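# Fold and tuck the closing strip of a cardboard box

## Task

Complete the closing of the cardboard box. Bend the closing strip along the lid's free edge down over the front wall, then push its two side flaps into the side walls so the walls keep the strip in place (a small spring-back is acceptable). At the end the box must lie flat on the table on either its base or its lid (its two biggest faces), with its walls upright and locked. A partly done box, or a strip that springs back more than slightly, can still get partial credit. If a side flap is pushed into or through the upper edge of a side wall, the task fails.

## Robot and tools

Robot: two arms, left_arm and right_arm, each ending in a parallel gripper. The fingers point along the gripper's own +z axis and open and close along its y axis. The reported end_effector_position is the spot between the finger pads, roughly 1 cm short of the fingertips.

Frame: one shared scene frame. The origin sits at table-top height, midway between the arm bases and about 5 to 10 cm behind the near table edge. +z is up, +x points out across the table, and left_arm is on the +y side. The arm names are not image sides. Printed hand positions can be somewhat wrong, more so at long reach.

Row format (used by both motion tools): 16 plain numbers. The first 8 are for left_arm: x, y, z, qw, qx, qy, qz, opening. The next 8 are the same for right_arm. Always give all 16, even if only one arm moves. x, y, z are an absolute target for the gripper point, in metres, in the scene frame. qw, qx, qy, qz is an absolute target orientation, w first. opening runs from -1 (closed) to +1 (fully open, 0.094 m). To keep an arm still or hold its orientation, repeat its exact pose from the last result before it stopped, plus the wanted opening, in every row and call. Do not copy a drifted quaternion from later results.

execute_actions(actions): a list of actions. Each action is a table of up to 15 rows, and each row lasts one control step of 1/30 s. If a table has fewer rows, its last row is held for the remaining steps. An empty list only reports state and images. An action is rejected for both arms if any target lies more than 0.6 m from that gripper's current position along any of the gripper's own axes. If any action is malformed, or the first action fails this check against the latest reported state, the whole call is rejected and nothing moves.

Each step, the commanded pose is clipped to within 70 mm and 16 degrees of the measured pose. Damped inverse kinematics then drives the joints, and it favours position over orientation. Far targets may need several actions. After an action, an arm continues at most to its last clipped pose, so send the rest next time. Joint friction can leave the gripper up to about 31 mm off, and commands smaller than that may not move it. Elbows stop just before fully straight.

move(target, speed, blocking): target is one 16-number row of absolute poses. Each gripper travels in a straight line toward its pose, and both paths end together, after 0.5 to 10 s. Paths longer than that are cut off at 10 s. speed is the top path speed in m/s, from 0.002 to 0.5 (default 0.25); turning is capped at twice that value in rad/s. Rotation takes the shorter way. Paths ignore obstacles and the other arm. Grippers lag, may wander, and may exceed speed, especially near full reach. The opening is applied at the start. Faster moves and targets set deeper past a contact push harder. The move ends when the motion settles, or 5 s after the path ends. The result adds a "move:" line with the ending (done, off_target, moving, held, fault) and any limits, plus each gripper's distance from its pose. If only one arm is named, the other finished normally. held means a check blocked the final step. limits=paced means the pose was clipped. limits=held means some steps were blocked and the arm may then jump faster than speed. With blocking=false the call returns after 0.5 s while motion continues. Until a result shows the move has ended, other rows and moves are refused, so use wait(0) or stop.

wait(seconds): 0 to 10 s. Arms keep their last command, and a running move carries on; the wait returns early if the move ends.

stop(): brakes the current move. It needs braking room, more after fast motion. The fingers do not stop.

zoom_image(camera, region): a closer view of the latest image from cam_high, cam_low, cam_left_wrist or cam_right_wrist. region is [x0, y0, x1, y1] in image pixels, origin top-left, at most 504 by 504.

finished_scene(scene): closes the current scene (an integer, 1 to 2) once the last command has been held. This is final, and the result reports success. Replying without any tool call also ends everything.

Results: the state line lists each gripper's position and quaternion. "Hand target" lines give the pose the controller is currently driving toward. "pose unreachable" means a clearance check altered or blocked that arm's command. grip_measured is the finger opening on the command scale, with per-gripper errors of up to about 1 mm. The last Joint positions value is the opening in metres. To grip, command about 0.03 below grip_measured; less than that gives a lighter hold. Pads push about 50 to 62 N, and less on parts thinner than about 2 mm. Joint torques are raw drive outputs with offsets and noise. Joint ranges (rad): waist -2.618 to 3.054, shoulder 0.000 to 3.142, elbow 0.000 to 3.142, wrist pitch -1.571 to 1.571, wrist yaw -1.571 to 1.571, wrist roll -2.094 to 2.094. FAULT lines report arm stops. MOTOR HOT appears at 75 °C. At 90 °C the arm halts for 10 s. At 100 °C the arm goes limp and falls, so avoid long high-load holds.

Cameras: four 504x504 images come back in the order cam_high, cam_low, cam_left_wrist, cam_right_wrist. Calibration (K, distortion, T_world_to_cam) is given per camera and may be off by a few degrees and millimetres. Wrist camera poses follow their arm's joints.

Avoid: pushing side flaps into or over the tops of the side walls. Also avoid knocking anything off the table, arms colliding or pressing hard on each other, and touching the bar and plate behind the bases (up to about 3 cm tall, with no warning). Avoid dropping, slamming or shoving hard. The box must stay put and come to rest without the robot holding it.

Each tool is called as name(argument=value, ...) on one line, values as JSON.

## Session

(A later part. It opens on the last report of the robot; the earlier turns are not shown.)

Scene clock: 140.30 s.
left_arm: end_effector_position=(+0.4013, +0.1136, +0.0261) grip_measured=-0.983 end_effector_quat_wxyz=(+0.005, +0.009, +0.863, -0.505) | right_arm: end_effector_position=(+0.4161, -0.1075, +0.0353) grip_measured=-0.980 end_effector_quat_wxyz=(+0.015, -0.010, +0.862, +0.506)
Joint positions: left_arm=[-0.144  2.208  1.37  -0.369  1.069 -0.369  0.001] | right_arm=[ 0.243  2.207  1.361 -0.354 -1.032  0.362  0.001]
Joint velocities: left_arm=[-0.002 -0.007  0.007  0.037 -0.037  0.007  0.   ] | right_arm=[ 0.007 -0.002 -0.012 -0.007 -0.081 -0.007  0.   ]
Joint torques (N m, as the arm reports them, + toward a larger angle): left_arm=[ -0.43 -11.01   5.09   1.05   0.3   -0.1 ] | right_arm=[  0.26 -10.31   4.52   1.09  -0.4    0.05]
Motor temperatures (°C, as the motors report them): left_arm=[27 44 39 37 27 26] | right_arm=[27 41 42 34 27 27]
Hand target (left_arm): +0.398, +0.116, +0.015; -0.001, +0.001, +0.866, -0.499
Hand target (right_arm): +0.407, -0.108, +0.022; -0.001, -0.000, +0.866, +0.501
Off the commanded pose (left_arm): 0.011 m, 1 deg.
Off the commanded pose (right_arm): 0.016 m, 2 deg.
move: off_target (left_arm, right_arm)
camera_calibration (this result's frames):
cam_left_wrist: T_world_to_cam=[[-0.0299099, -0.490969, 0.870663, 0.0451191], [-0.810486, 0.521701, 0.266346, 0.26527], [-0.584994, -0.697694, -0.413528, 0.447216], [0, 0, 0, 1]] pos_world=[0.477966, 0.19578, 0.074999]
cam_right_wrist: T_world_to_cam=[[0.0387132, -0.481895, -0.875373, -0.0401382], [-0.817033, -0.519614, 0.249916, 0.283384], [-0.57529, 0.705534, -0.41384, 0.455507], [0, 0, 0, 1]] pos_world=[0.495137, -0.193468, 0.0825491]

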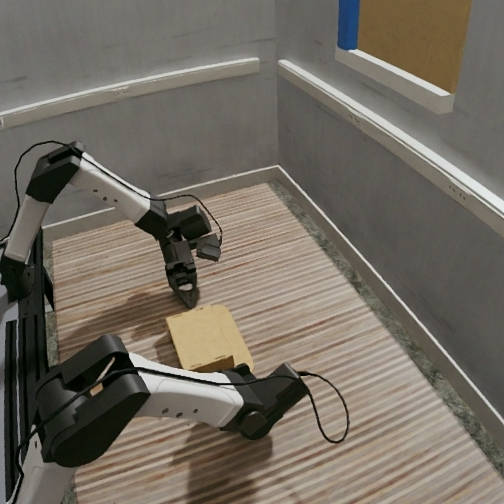

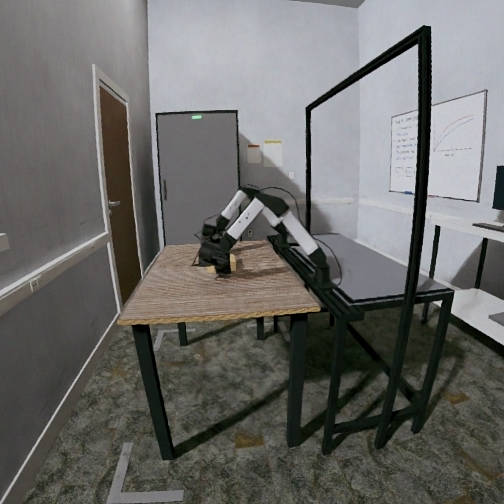

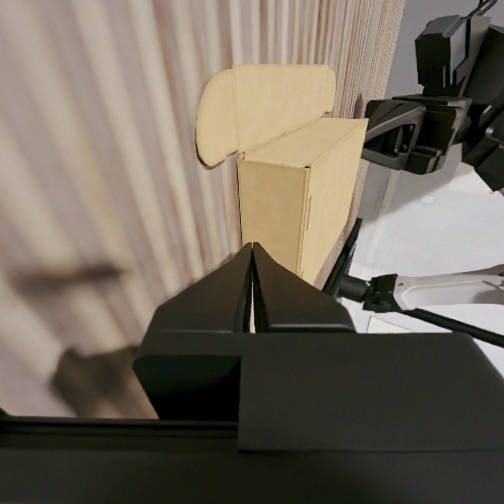

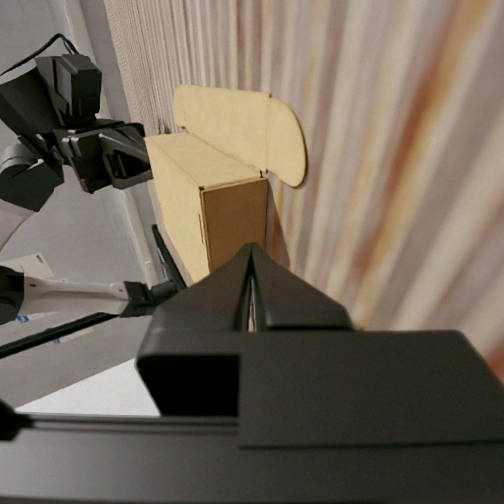

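execute_actions(actions=[[[0.40,0.095,0.015,0,0,0.866,-0.5,-1, 0.402,-0.09,0.022,0,0,0.866,0.5,-1]],[[0.40,0.08,0.015,0,0,0.866,-0.5,-1, 0.402,-0.072,0.022,0,0,0.866,0.5,-1]],[[0.385,0.08,0.015,0,0,0.866,-0.5,-1, 0.39,-0.072,0.022,0,0,0.866,0.5,-1]],[[0.365,0.08,0.015,0,0,0.866,-0.5,-1, 0.37,-0.072,0.022,0,0,0.866,0.5,-1]],[[0.345,0.08,0.015,0,0,0.866,-0.5,-1, 0.35,-0.072,0.022,0,0,0.866,0.5,-1]],[[0.325,0.08,0.015,0,0,0.866,-0.5,-1, 0.33,-0.072,0.022,0,0,0.866,0.5,-1]],[[0.305,0.08,0.015,0,0,0.866,-0.5,-1, 0.31,-0.072,0.022,0,0,0.866,0.5,-1]],[[0.305,0.08,0.015,0,0,0.866,-0.5,-1, 0.31,-0.072,0.022,0,0,0.866,0.5,-1]]])

Scene clock: 152.70 s.
left_arm: end_effector_position=(+0.3091, +0.0907, +0.0064) grip_measured=-0.984 end_effector_quat_wxyz=(-0.009, -0.021, +0.872, -0.489) | right_arm: end_effector_position=(+0.3228, -0.0811, +0.0212) grip_measured=-0.981 end_effector_quat_wxyz=(+0.008, +0.014, +0.870, +0.493)
Joint positions: left_arm=[-0.276  1.987  0.885  0.064  0.977 -0.641  0.001] | right_arm=[ 0.385  1.972  0.869  0.087 -0.936  0.633  0.001]
Joint velocities: left_arm=[ 0.007 -0.017 -0.017 -0.051 -0.037 -0.037  0.   ] | right_arm=[-0.012 -0.002  0.002  0.007  0.022  0.037 -0.001]
Joint torques (N m, as the arm reports them, + toward a larger angle): left_arm=[ -2.66 -10.99   4.67   1.57   0.43  -0.12] | right_arm=[ 2.46 -9.29  4.08  1.7  -0.53  0.07]
Motor temperatures (°C, as the motors report them): left_arm=[27 47 38 38 27 26] | right_arm=[27 43 41 35 27 27]
Hand target (left_arm): +0.305, +0.080, +0.015; -0.001, +0.001, +0.866, -0.500
Hand target (right_arm): +0.310, -0.072, +0.022; -0.001, -0.000, +0.866, +0.500
Off the commanded pose (left_arm): 0.014 m, 3 deg.
Off the commanded pose (right_arm): 0.016 m, 2 deg.
camera_calibration (this result's frames):
cam_left_wrist: T_world_to_cam=[[0.0361281, -0.522545, 0.851846, 0.0308673], [-0.812866, 0.480485, 0.329217, 0.211902], [-0.581329, -0.70433, -0.4074, 0.368622], [0, 0, 0, 1]] pos_world=[0.385423, 0.173945, 0.0541206]
cam_right_wrist: T_world_to_cam=[[-0.00988984, -0.507983, -0.86131, -0.022855], [-0.824753, -0.482895, 0.294272, 0.228868], [-0.565407, 0.713278, -0.414185, 0.374825], [0, 0, 0, 1]] pos_world=[0.400462, -0.168445, 0.0682123]

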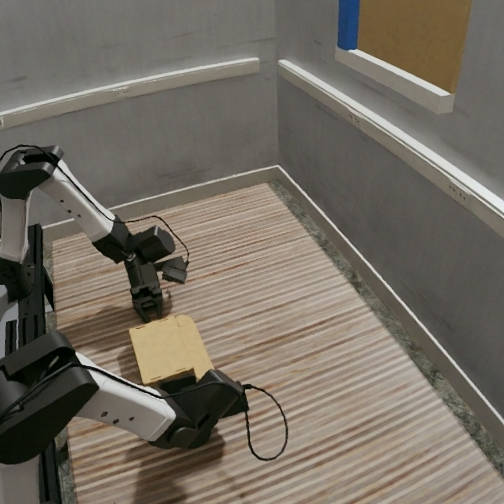

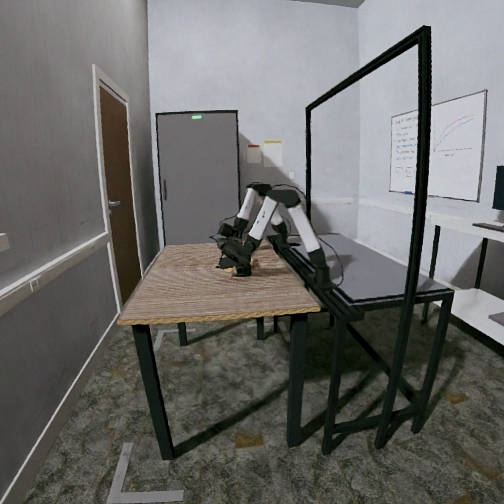

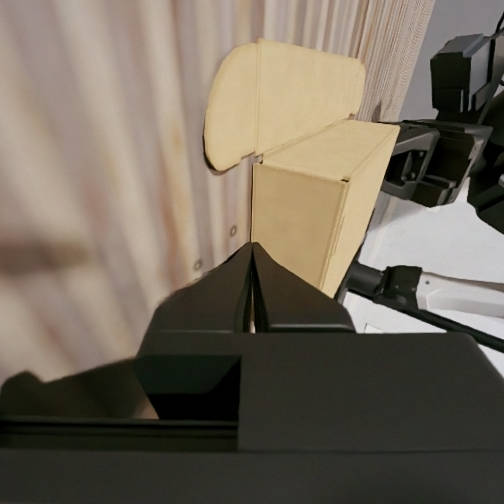

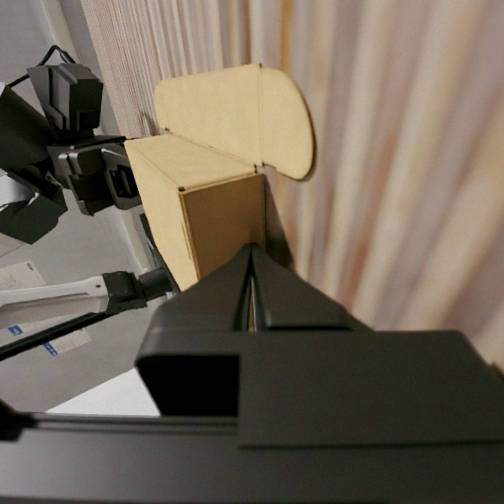

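execute_actions(actions=[[[0.31,0.12,0.015,0,0,0.866,-0.5,-1, 0.32,-0.11,0.022,0,0,0.866,0.5,-1]],[[0.33,0.155,0.015,0,0,0.866,-0.5,-1, 0.34,-0.145,0.022,0,0,0.866,0.5,-1]],[[0.36,0.155,0.01,0,0,0.866,-0.5,-1, 0.367,-0.145,0.015,0,0,0.866,0.5,-1]],[[0.378,0.15,0.0,0,0,0.866,-0.5,-1, 0.383,-0.14,0.003,0,0,0.866,0.5,-1]],[[0.378,0.14,-0.008,0,0,0.866,-0.5,-1, 0.383,-0.13,-0.003,0,0,0.866,0.5,-1]]])

Scene clock: 163.27 s.
left_arm: end_effector_position=(+0.3781, +0.1396, +0.0075) grip_measured=-0.984 end_effector_quat_wxyz=(+0.007, +0.006, +0.863, -0.504) | right_arm: end_effector_position=(+0.3853, -0.1318, +0.0135) grip_measured=-0.980 end_effector_quat_wxyz=(+0.015, -0.010, +0.860, +0.509)
Joint positions: left_arm=[-0.091  2.185  1.238 -0.342  1.083 -0.278  0.001] | right_arm=[ 0.194  2.174  1.191 -0.293 -1.056  0.274  0.001]
Joint velocities: left_arm=[-0.022 -0.012 -0.007  0.037 -0.007  0.051 -0.001] | right_arm=[-0.002 -0.002 -0.002  0.051 -0.022  0.022  0.   ]
Joint torques (N m, as the arm reports them, + toward a larger angle): left_arm=[-0.57 -8.56  5.76  1.    0.34 -0.03] | right_arm=[ 0.82 -7.66  6.31  1.04 -0.32  0.08]
Motor temperatures (°C, as the motors report them): left_arm=[27 48 38 38 27 26] | right_arm=[27 43 40 35 27 27]
Hand target (left_arm): +0.377, +0.140, -0.008; -0.000, +0.000, +0.866, -0.500
Hand target (right_arm): +0.382, -0.130, -0.003; -0.000, -0.000, +0.866, +0.500
Off the commanded pose (left_arm): 0.016 m, 1 deg.
Off the commanded pose (right_arm): 0.017 m, 2 deg.
camera_calibration (this result's frames):
cam_left_wrist: T_world_to_cam=[[-0.025537, -0.492093, 0.870168, 0.0718831], [-0.814026, 0.515496, 0.267631, 0.240124], [-0.580267, -0.701504, -0.413741, 0.442878], [0, 0, 0, 1]] pos_world=[0.454291, 0.222271, 0.0564216]
cam_right_wrist: T_world_to_cam=[[0.0381033, -0.475313, -0.878991, -0.0685269], [-0.817049, -0.521245, 0.246444, 0.250814], [-0.575308, 0.708789, -0.408215, 0.446259], [0, 0, 0, 1]] pos_world=[0.464275, -0.21814, 0.0601237]

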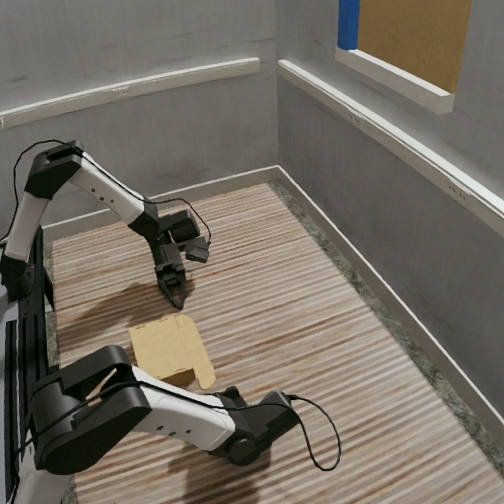

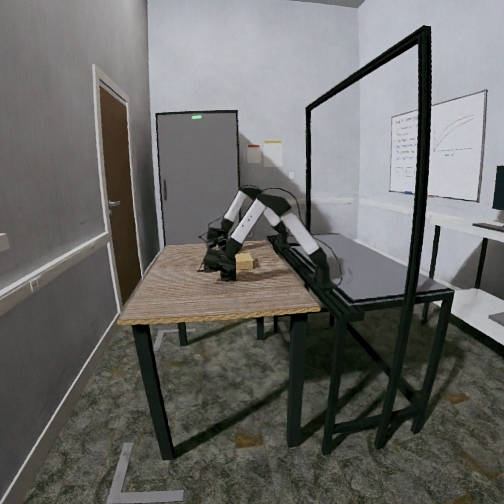

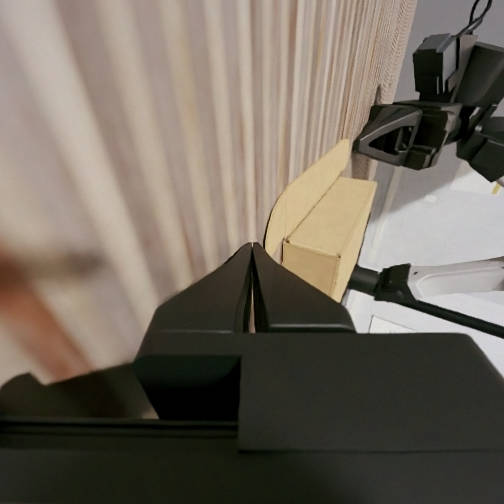

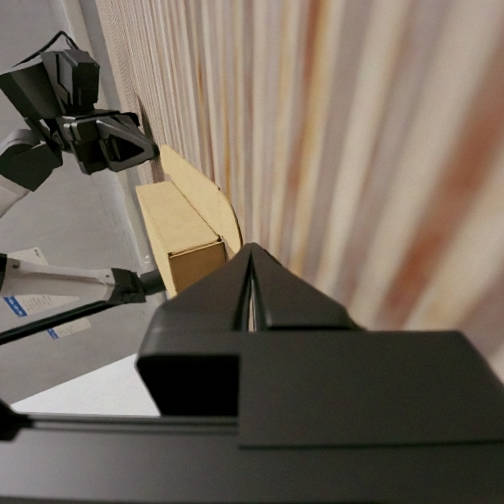

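execute_actions(actions=[[[0.378,0.125,-0.008,0,0,0.866,-0.5,-1, 0.383,-0.115,-0.003,0,0,0.866,0.5,-1]],[[0.378,0.112,-0.008,0,0,0.866,-0.5,-1, 0.383,-0.102,-0.003,0,0,0.866,0.5,-1]],[[0.378,0.10,-0.008,0,0,0.866,-0.5,-1, 0.383,-0.09,-0.003,0,0,0.866,0.5,-1]]])

zoom_image(camera="cam_high", region=[100,270,260,430])

Scene clock: 167.87 s.
left_arm: end_effector_position=(+0.3836, +0.0960, +0.0092) grip_measured=-0.984 end_effector_quat_wxyz=(+0.012, +0.015, +0.861, -0.507) | right_arm: end_effector_position=(+0.3886, -0.0890, +0.0150) grip_measured=-0.980 end_effector_quat_wxyz=(+0.015, -0.014, +0.859, +0.512)
Joint positions: left_arm=[-0.196  2.192  1.238 -0.15   1.051 -0.466  0.001] | right_arm=[ 0.3    2.185  1.191 -0.116 -1.024  0.459  0.001]
Joint velocities: left_arm=[ 0.007 -0.002  0.012  0.037 -0.081 -0.007 -0.002] | right_arm=[ 0.012 -0.007  0.007  0.037 -0.051 -0.022 -0.001]
Joint torques (N m, as the arm reports them, + toward a larger angle): left_arm=[-0.25 -9.79  4.43  1.23  0.24 -0.07] | right_arm=[ 0.48 -8.46  5.31  1.3  -0.26  0.05]
Motor temperatures (°C, as the motors report them): left_arm=[27 48 38 38 27 26] | right_arm=[27 43 40 35 27 27]
Hand target (left_arm): +0.377, +0.100, -0.008; -0.000, +0.000, +0.866, -0.500
Hand target (right_arm): +0.383, -0.090, -0.002; -0.000, -0.000, +0.866, +0.500
Off the commanded pose (left_arm): 0.018 m, 2 deg.
Off the commanded pose (right_arm): 0.019 m, 3 deg.
camera_calibration (this result's frames):
cam_left_wrist: T_world_to_cam=[[-0.0471148, -0.48538, 0.873033, 0.0567518], [-0.813661, 0.525633, 0.248325, 0.265605], [-0.579427, -0.698653, -0.4197, 0.415629], [0, 0, 0, 1]] pos_world=[0.459613, 0.178316, 0.0589365]
cam_right_wrist: T_world_to_cam=[[0.0458068, -0.469247, -0.881878, -0.0494383], [-0.814337, -0.528853, 0.239104, 0.273892], [-0.578582, 0.707193, -0.40635, 0.419537], [0, 0, 0, 1]] pos_world=[0.468042, -0.175044, 0.0613919]

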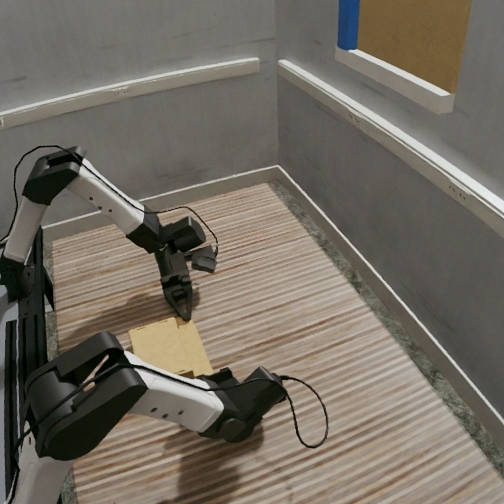

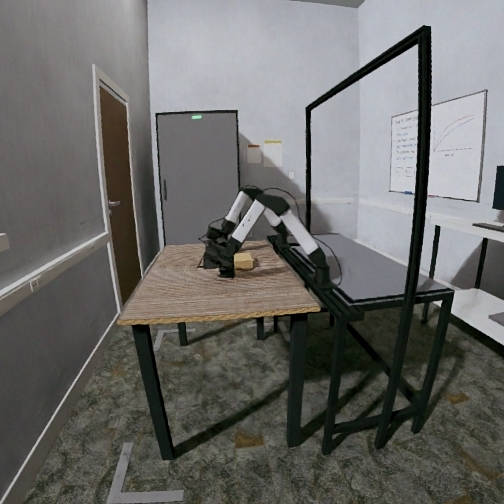

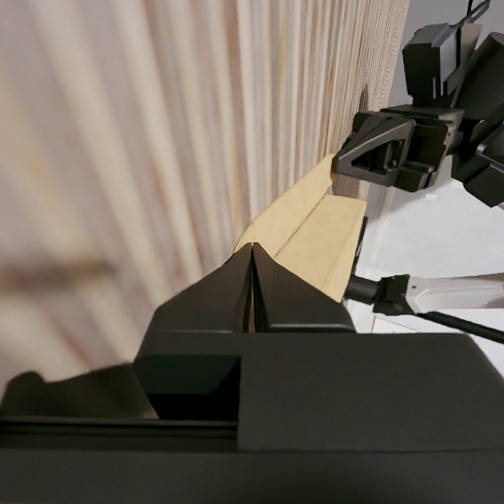

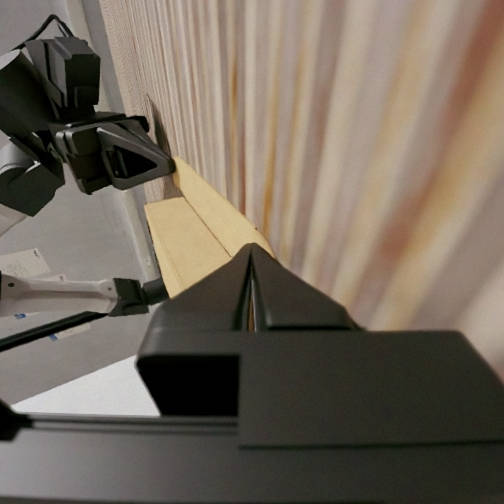

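Region (100, 270, 260, 430) of cam_high's 504x504 image, scaled by 3.150, with more detail than that image has.

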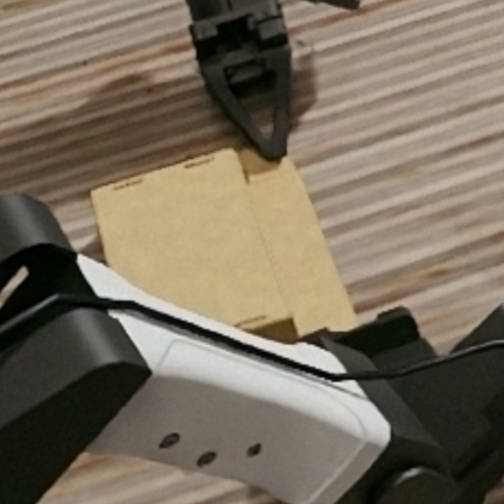

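execute_actions(actions=[[[0.378,0.13,0.0,0,0,0.9,-0.436,-1, 0.383,-0.12,0.005,0,0,0.9,0.436,-1]],[[0.378,0.145,0.0,0,0,0.94,-0.342,-1, 0.383,-0.135,0.005,0,0,0.94,0.342,-1]],[[0.378,0.14,-0.012,0,0,0.94,-0.342,-1, 0.383,-0.13,-0.008,0,0,0.94,0.342,-1]],[[0.378,0.13,-0.018,0,0,0.94,-0.342,-1, 0.383,-0.12,-0.013,0,0,0.94,0.342,-1]]])

zoom_image(camera="cam_right_wrist", region=[60,80,320,340])

Scene clock: 179.13 s.
left_arm: end_effector_position=(+0.3800, +0.1241, +0.0059) grip_measured=-0.984 end_effector_quat_wxyz=(+0.013, +0.012, +0.929, -0.369) | right_arm: end_effector_position=(+0.3870, -0.1166, +0.0128) grip_measured=-0.981 end_effector_quat_wxyz=(+0.016, -0.010, +0.928, +0.372)
Joint positions: left_arm=[-0.206  2.118  1.325 -0.496  0.763 -0.327  0.001] | right_arm=[ 0.314  2.106  1.284 -0.462 -0.729  0.335  0.001]
Joint velocities: left_arm=[-0.007 -0.012 -0.002 -0.007 -0.022  0.037 -0.001] | right_arm=[ 0.002 -0.012 -0.007 -0.081 -0.022 -0.037  0.001]
Joint torques (N m, as the arm reports them, + toward a larger angle): left_arm=[-0.8  -8.35  6.    0.86 -0.15 -0.05] | right_arm=[ 0.91 -7.11  6.59  0.99  0.11  0.11]
Motor temperatures (°C, as the motors report them): left_arm=[27 48 37 38 27 26] | right_arm=[27 43 40 35 27 27]
Hand target (left_arm): +0.377, +0.131, -0.017; -0.000, +0.000, +0.940, -0.342
Hand target (right_arm): +0.382, -0.120, -0.012; -0.000, -0.001, +0.940, +0.342
Off the commanded pose (left_arm): 0.025 m, 4 deg.
Off the commanded pose (right_arm): 0.026 m, 4 deg.
camera_calibration (this result's frames):
cam_left_wrist: T_world_to_cam=[[-0.0411835, -0.727448, 0.684926, 0.101937], [-0.818752, 0.417473, 0.39416, 0.263285], [-0.572669, -0.544552, -0.612792, 0.411263], [0, 0, 0, 1]] pos_world=[0.455281, 0.188194, 0.0784227]
cam_right_wrist: T_world_to_cam=[[0.0373467, -0.71907, -0.693933, -0.0925063], [-0.820473, -0.418481, 0.389484, 0.271867], [-0.570464, 0.554807, -0.605607, 0.418901], [0, 0, 0, 1]] pos_world=[0.465482, -0.185156, 0.083608]

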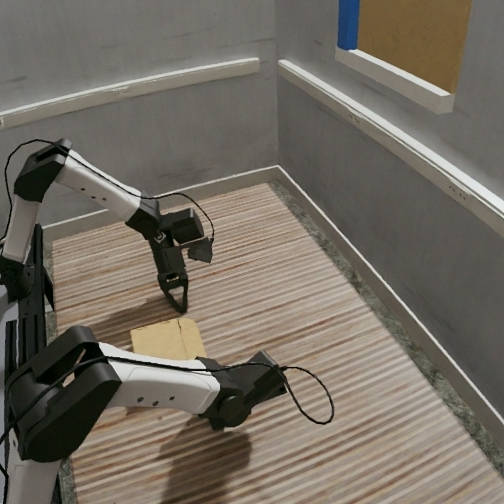

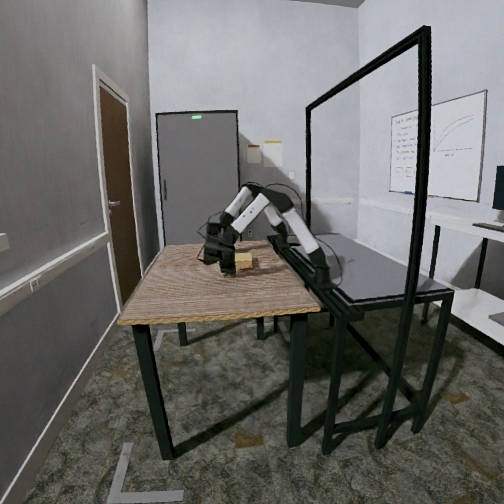

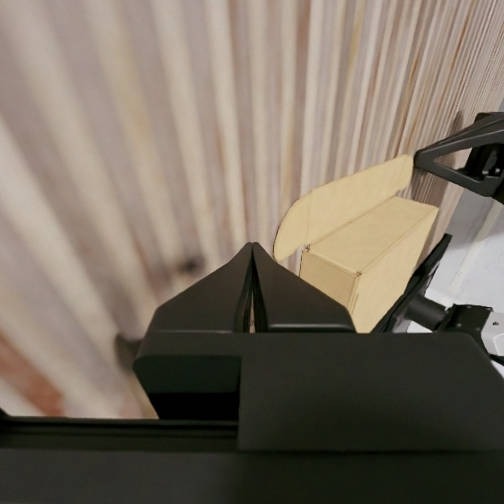

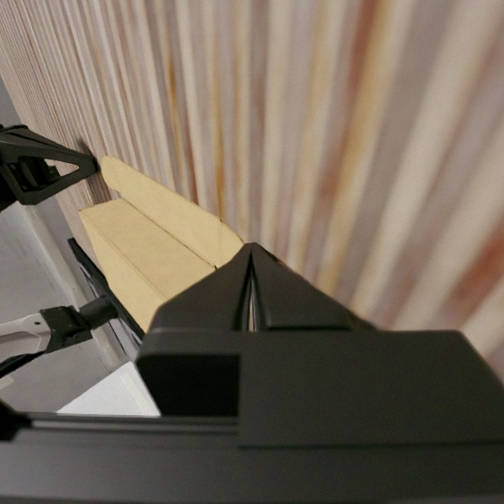

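Region (60, 80, 320, 340) of cam_right_wrist's 504x504 image, scaled by 1.938, with more detail than that image has.

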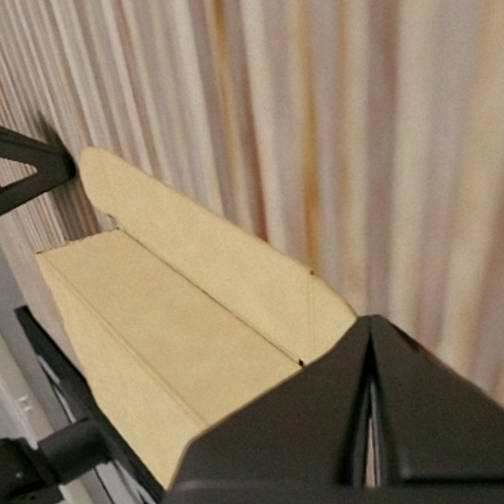

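execute_actions(actions=[[[0.378,0.115,-0.015,0,0,0.94,-0.342,-1, 0.383,-0.12,-0.010,0,0,0.94,0.342,-1]],[[0.378,0.103,-0.015,0,0,0.94,-0.342,-1, 0.383,-0.11,-0.010,0,0,0.94,0.342,-1]],[[0.378,0.093,-0.015,0,0,0.94,-0.342,-1, 0.383,-0.10,-0.010,0,0,0.94,0.342,-1]]])

Scene clock: 182.83 s.
left_arm: end_effector_position=(+0.3775, +0.0888, +0.0060) grip_measured=-0.984 end_effector_quat_wxyz=(+0.009, +0.011, +0.931, -0.365) | right_arm: end_effector_position=(+0.3843, -0.0976, +0.0130) grip_measured=-0.981 end_effector_quat_wxyz=(+0.015, -0.011, +0.928, +0.371)
Joint positions: left_arm=[-0.294  2.129  1.35  -0.443  0.731 -0.438  0.001] | right_arm=[ 0.363  2.107  1.284 -0.422 -0.713  0.396  0.001]
Joint velocities: left_arm=[-0.007 -0.002 -0.002  0.022  0.007 -0.007 -0.001] | right_arm=[ 0.002 -0.012  0.012  0.007 -0.066 -0.051 -0.001]
Joint torques (N m, as the arm reports them, + toward a larger angle): left_arm=[-0.79 -8.51  6.79  0.93 -0.1  -0.1 ] | right_arm=[ 0.9  -6.92  7.88  0.92  0.13  0.03]
Motor temperatures (°C, as the motors report them): left_arm=[27 48 37 37 27 26] | right_arm=[27 43 40 35 27 27]
Hand target (left_arm): +0.377, +0.094, -0.015; +0.000, +0.000, +0.940, -0.342
Hand target (right_arm): +0.382, -0.100, -0.009; +0.000, -0.001, +0.939, +0.343
Off the commanded pose (left_arm): 0.021 m, 3 deg.
Off the commanded pose (right_arm): 0.023 m, 4 deg.
camera_calibration (this result's frames):
cam_left_wrist: T_world_to_cam=[[-0.0360022, -0.733187, 0.679074, 0.0747538], [-0.815358, 0.414453, 0.404252, 0.274799], [-0.577836, -0.539135, -0.612731, 0.392103], [0, 0, 0, 1]] pos_world=[0.453322, 0.152313, 0.0784021]
cam_right_wrist: T_world_to_cam=[[0.0372079, -0.72004, -0.692934, -0.0787283], [-0.819734, -0.418576, 0.390934, 0.277165], [-0.571534, 0.553476, -0.605816, 0.407199], [0, 0, 0, 1]] pos_world=[0.462859, -0.166048, 0.083781]

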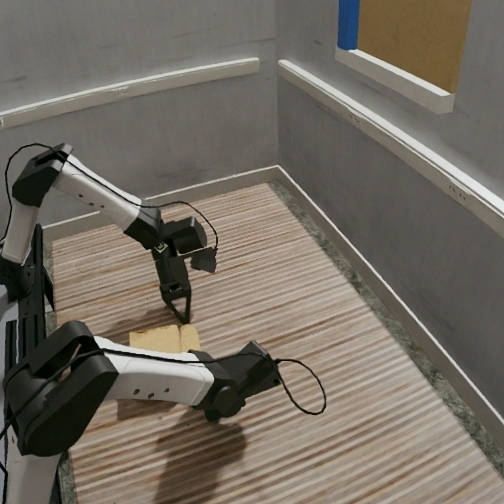

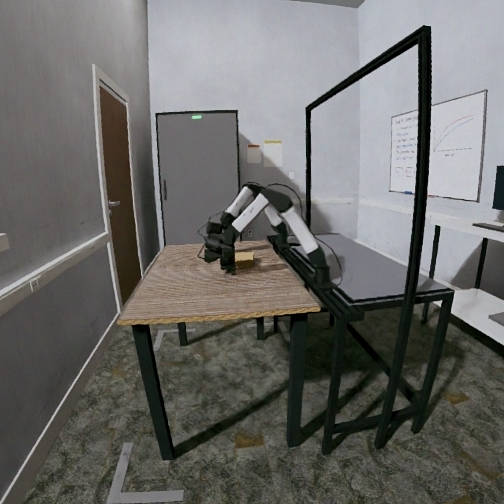

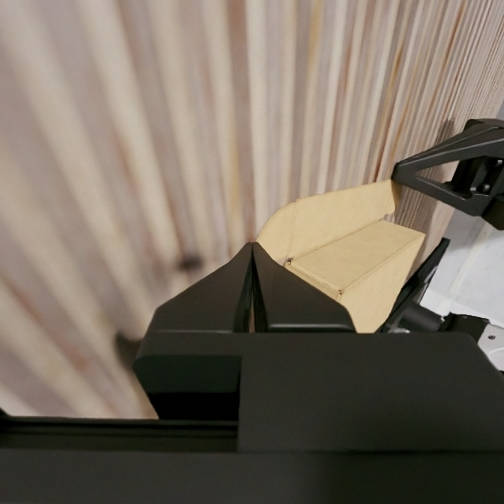

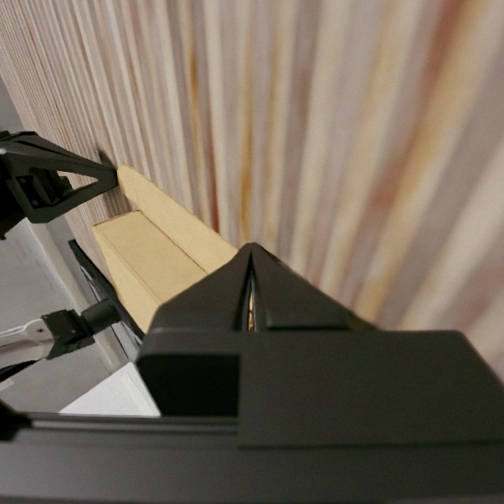

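execute_actions(actions=[[[0.378,0.105,0.03,0,0,0.9,-0.436,-1, 0.383,-0.11,0.04,0,0,0.9,0.436,-1]],[[0.35,0.125,0.04,0,0,0.866,-0.5,-1, 0.355,-0.145,0.045,0,0,0.866,0.5,-1]],[[0.31,0.12,0.025,0,0,0.866,-0.5,-1, 0.305,-0.15,0.03,0,0,0.866,0.5,-1]],[[0.31,0.11,0.018,0,0,0.866,-0.5,-1, 0.305,-0.14,0.022,0,0,0.866,0.5,-1]]])

Scene clock: 189.33 s.
left_arm: end_effector_position=(+0.3155, +0.1076, +0.0243) grip_measured=-0.984 end_effector_quat_wxyz=(+0.003, +0.008, +0.863, -0.504) | right_arm: end_effector_position=(+0.3153, -0.1397, +0.0303) grip_measured=-0.981 end_effector_quat_wxyz=(+0.014, -0.009, +0.865, +0.502)
Joint positions: left_arm=[-0.209  1.96   0.925 -0.072  1.043 -0.49   0.001] | right_arm=[ 0.203  1.923  0.872 -0.22  -1.036  0.284  0.001]
Joint velocities: left_arm=[-0.007  0.007  0.012  0.051  0.037 -0.066 -0.   ] | right_arm=[ 0.022 -0.017 -0.002  0.051  0.007  0.037 -0.   ]
Joint torques (N m, as the arm reports them, + toward a larger angle): left_arm=[-0.49 -9.49  3.75  1.17  0.29 -0.07] | right_arm=[ 0.32 -7.73  3.25  1.07 -0.48  0.13]
Motor temperatures (°C, as the motors report them): left_arm=[27 48 37 37 27 26] | right_arm=[27 43 40 34 27 27]
Hand target (left_arm): +0.310, +0.110, +0.018; -0.001, +0.001, +0.866, -0.500
Hand target (right_arm): +0.305, -0.140, +0.022; -0.001, -0.000, +0.866, +0.500
Off the commanded pose (left_arm): 0.009 m, 1 deg.
Off the commanded pose (right_arm): 0.013 m, 2 deg.
camera_calibration (this result's frames):
cam_left_wrist: T_world_to_cam=[[-0.0262469, -0.491686, 0.870377, 0.0401305], [-0.808873, 0.522055, 0.270523, 0.198723], [-0.587397, -0.696924, -0.411414, 0.392721], [0, 0, 0, 1]] pos_world=[0.392478, 0.189684, 0.0728832]
cam_right_wrist: T_world_to_cam=[[0.0361063, -0.491057, -0.870379, -0.0567314], [-0.816932, -0.516149, 0.257316, 0.185739], [-0.575602, 0.70175, -0.419797, 0.417904], [0, 0, 0, 1]] pos_world=[0.394331, -0.225254, 0.0782634]

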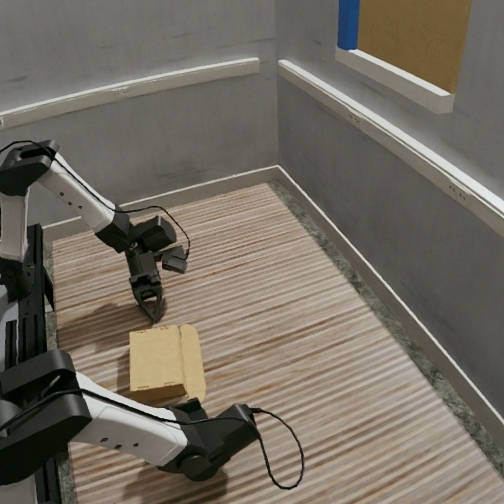

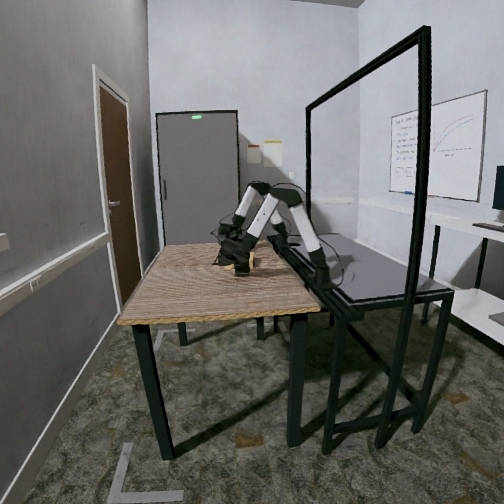

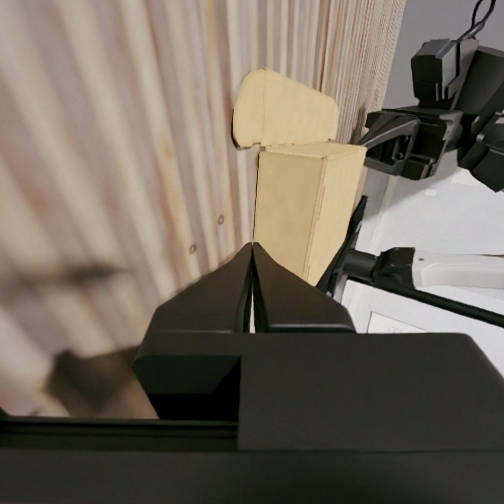

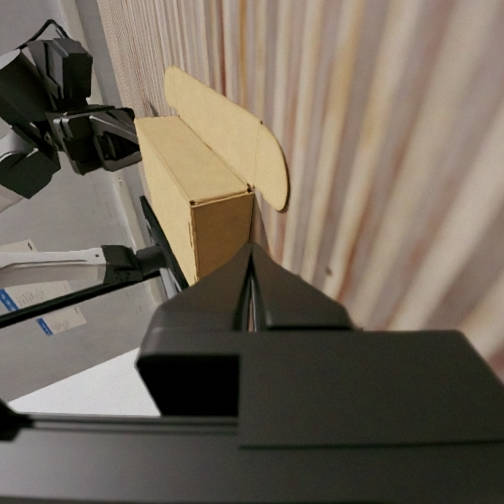

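execute_actions(actions=[[[0.315,0.09,0.018,0,0,0.866,-0.5,-1, 0.29,-0.125,0.022,0,0,0.866,0.5,-1]],[[0.315,0.075,0.018,0,0,0.866,-0.5,-1, 0.29,-0.105,0.022,0,0,0.866,0.5,-1]],[[0.315,0.06,0.018,0,0,0.866,-0.5,-1, 0.29,-0.09,0.022,0,0,0.866,0.5,-1]],[[0.315,0.06,0.018,0,0,0.866,-0.5,-1, 0.29,-0.09,0.022,0,0,0.866,0.5,-1]]])

Scene clock: 195.23 s.
left_arm: end_effector_position=(+0.3227, +0.0718, +0.0272) grip_measured=-0.984 end_effector_quat_wxyz=(+0.014, -0.010, +0.866, -0.499) | right_arm: end_effector_position=(+0.3001, -0.0991, +0.0221) grip_measured=-0.981 end_effector_quat_wxyz=(+0.004, +0.016, +0.869, +0.494)
Joint positions: left_arm=[-0.313  1.962  0.925  0.112  0.957 -0.709  0.001] | right_arm=[ 0.351  1.901  0.769  0.068 -0.958  0.585  0.001]
Joint velocities: left_arm=[-0.002  0.007  0.007 -0.051 -0.007  0.007  0.001] | right_arm=[ 0.017 -0.002  0.002 -0.007  0.051  0.007  0.   ]
Joint torques (N m, as the arm reports them, + toward a larger angle): left_arm=[-3.25 -7.18  6.18  1.54  0.34 -0.11] | right_arm=[ 2.62 -8.23  3.85  1.68 -0.49  0.07]
Motor temperatures (°C, as the motors report them): left_arm=[27 48 37 37 27 26] | right_arm=[27 42 40 35 27 27]
Hand target (left_arm): +0.315, +0.061, +0.018; -0.000, -0.000, +0.866, -0.499
Hand target (right_arm): +0.290, -0.090, +0.022; -0.001, -0.000, +0.866, +0.500
Off the commanded pose (left_arm): 0.017 m, 2 deg.
Off the commanded pose (right_arm): 0.014 m, 2 deg.
camera_calibration (this result's frames):
cam_left_wrist: T_world_to_cam=[[-0.00667084, -0.502858, 0.864343, 0.0148327], [-0.830526, 0.484195, 0.275285, 0.232032], [-0.55694, -0.716023, -0.420867, 0.365012], [0, 0, 0, 1]] pos_world=[0.396097, 0.156467, 0.0769258]
cam_right_wrist: T_world_to_cam=[[-0.0177426, -0.506366, -0.862136, -0.028953], [-0.82129, -0.484394, 0.301406, 0.199888], [-0.570235, 0.713411, -0.407279, 0.376532], [0, 0, 0, 1]] pos_world=[0.378364, -0.186458, 0.0681447]

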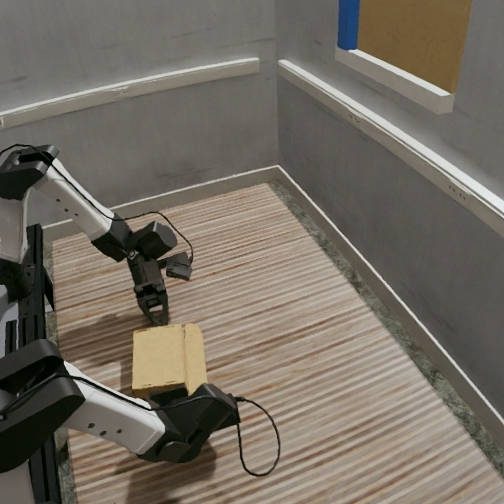

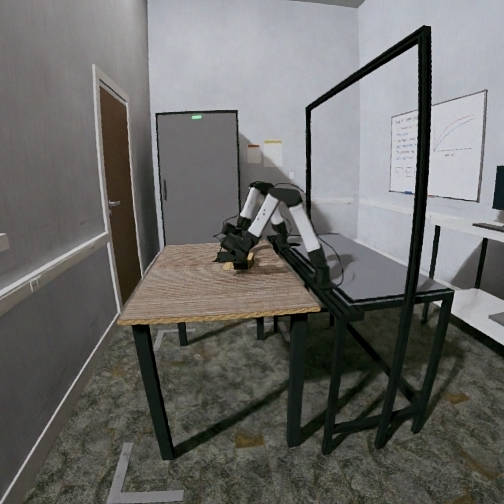

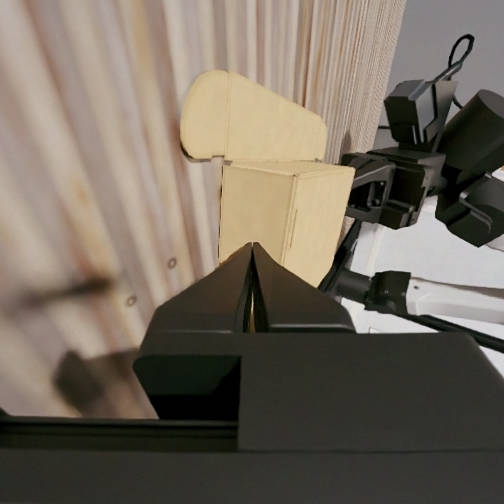

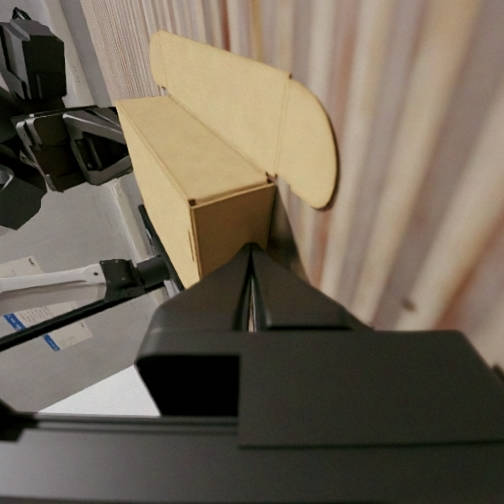

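execute_actions(actions=[[[0.325,0.063,0.018,0,0,0.866,-0.5,-1, 0.315,-0.087,0.015,0,0,0.866,0.5,-1]],[[0.335,0.067,0.018,0,0,0.866,-0.5,-1, 0.335,-0.083,0.015,0,0,0.866,0.5,-1]],[[0.345,0.07,0.018,0,0,0.866,-0.5,-1, 0.355,-0.08,0.015,0,0,0.866,0.5,-1]],[[0.36,0.072,0.018,0,0,0.866,-0.5,-1, 0.372,-0.078,0.015,0,0,0.866,0.5,-1]],[[0.36,0.10,0.018,0,0,0.866,-0.5,-1, 0.372,-0.105,0.02,0,0,0.866,0.5,-1]]])

Scene clock: 202.67 s.
left_arm: end_effector_position=(+0.3609, +0.0974, +0.0227) grip_measured=-0.984 end_effector_quat_wxyz=(+0.012, +0.003, +0.866, -0.499) | right_arm: end_effector_position=(+0.3648, -0.1069, +0.0130) grip_measured=-0.981 end_effector_quat_wxyz=(-0.005, +0.009, +0.868, +0.496)
Joint positions: left_arm=[-0.211  2.079  1.121 -0.123  1.023 -0.512  0.001] | right_arm=[ 0.275  2.117  1.103 -0.184 -1.004  0.433  0.001]
Joint velocities: left_arm=[ 0.002  0.012 -0.017 -0.095  0.037  0.066 -0.001] | right_arm=[-0.007 -0.002  0.002 -0.11  -0.037 -0.081 -0.001]
Joint torques (N m, as the arm reports them, + toward a larger angle): left_arm=[ 0.11 -9.45  6.78  0.86  0.44  0.03] | right_arm=[-0.02 -9.66  8.34  1.   -0.44 -0.07]
Motor temperatures (°C, as the motors report them): left_arm=[27 47 37 38 27 26] | right_arm=[27 42 40 35 27 27]
Hand target (left_arm): +0.360, +0.100, +0.019; +0.001, -0.001, +0.866, -0.501
Hand target (right_arm): +0.372, -0.105, +0.020; +0.001, +0.000, +0.866, +0.500
Off the commanded pose (left_arm): 0.005 m, 1 deg.
Off the commanded pose (right_arm): 0.010 m, 1 deg.
camera_calibration (this result's frames):
cam_left_wrist: T_world_to_cam=[[-0.0268167, -0.501952, 0.86448, 0.039009], [-0.820865, 0.504591, 0.267522, 0.247312], [-0.570492, -0.702447, -0.425566, 0.406478], [0, 0, 0, 1]] pos_world=[0.435948, 0.180318, 0.0730992]
cam_right_wrist: T_world_to_cam=[[-0.015603, -0.503286, -0.863979, -0.0399825], [-0.808448, -0.502105, 0.307087, 0.245361], [-0.588361, 0.703274, -0.399046, 0.420706], [0, 0, 0, 1]] pos_world=[0.445265, -0.192797, 0.05799]

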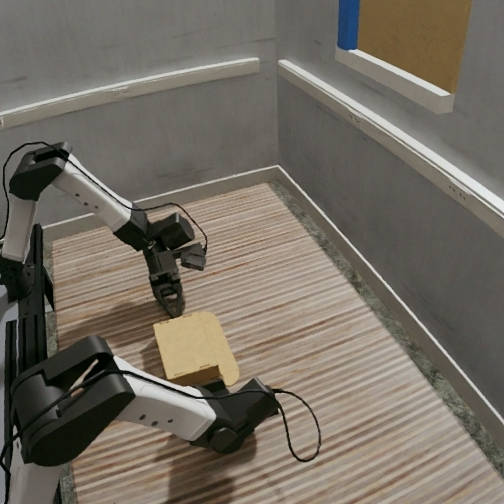

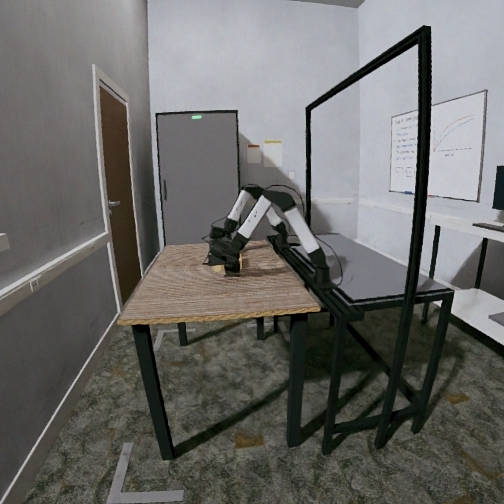

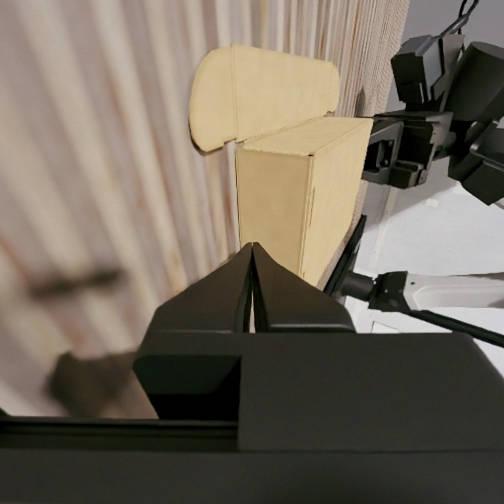

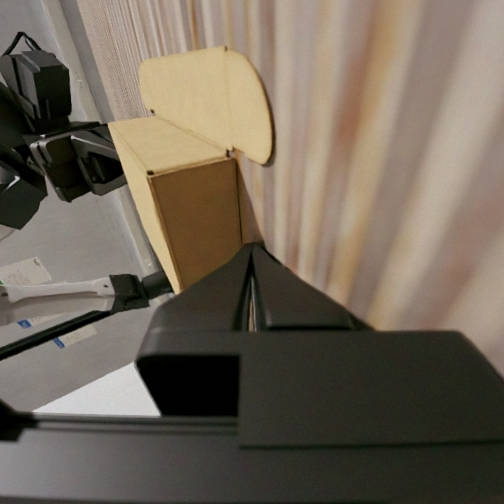

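execute_actions(actions=[[[0.372,0.10,0.02,0,0,0.866,-0.5,-1, 0.385,-0.105,0.045,0,0,0.866,0.5,-1]],[[0.372,0.10,0.02,0,0,0.866,-0.5,-1, 0.385,-0.105,0.045,0,0,0.866,0.5,-1]]])

Scene clock: 206.37 s.
left_arm: end_effector_position=(+0.3693, +0.0964, +0.0239) grip_measured=-0.984 end_effector_quat_wxyz=(+0.008, +0.007, +0.867, -0.499) | right_arm: end_effector_position=(+0.3790, -0.1030, +0.0398) grip_measured=-0.981 end_effector_quat_wxyz=(-0.007, +0.003, +0.868, +0.497)
Joint positions: left_arm=[-0.207  2.108  1.182 -0.181  1.029 -0.487  0.001] | right_arm=[ 0.275  2.097  1.21  -0.325 -1.011  0.413  0.001]
Joint velocities: left_arm=[ 0.002 -0.002  0.012  0.007  0.037 -0.066  0.   ] | right_arm=[-0.007  0.017 -0.007 -0.007 -0.037 -0.022 -0.002]
Joint torques (N m, as the arm reports them, + toward a larger angle): left_arm=[ 0.59 -9.59  7.23  0.87  0.46  0.03] | right_arm=[ -1.07 -10.26   7.7    1.    -0.53  -0.1 ]
Motor temperatures (°C, as the motors report them): left_arm=[27 47 37 38 27 26] | right_arm=[27 43 40 35 27 27]
Hand target (left_arm): +0.372, +0.100, +0.020; +0.001, -0.001, +0.866, -0.500
Hand target (right_arm): +0.385, -0.105, +0.045; +0.000, +0.000, +0.866, +0.500
Off the commanded pose (left_arm): 0.006 m, 1 deg.
Off the commanded pose (right_arm): 0.008 m, 1 deg.
camera_calibration (this result's frames):
cam_left_wrist: T_world_to_cam=[[-0.0279948, -0.503137, 0.863753, 0.0383128], [-0.814534, 0.512368, 0.272055, 0.251179], [-0.57944, -0.69594, -0.424166, 0.413617], [0, 0, 0, 1]] pos_world=[0.445333, 0.178433, 0.0740148]
cam_right_wrist: T_world_to_cam=[[-0.00636302, -0.500668, -0.865616, -0.0178251], [-0.803102, -0.513203, 0.302738, 0.24748], [-0.595808, 0.697104, -0.398821, 0.439162], [0, 0, 0, 1]] pos_world=[0.460295, -0.188058, 0.0847958]

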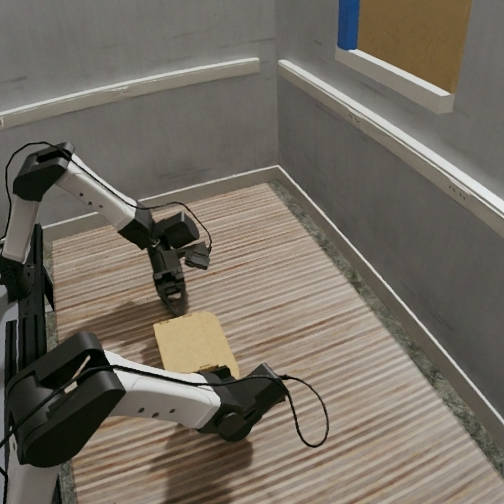

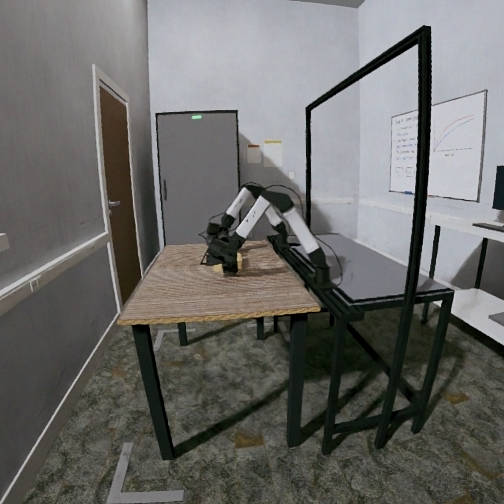

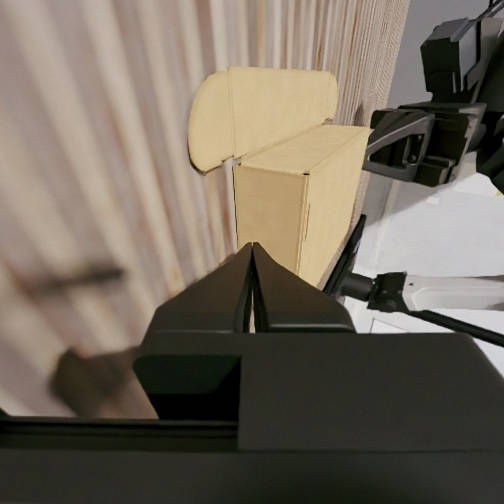

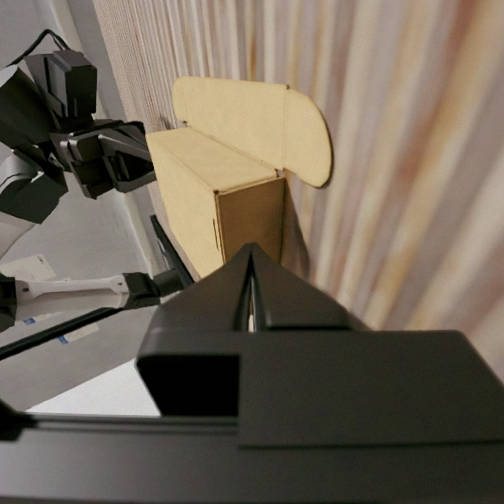

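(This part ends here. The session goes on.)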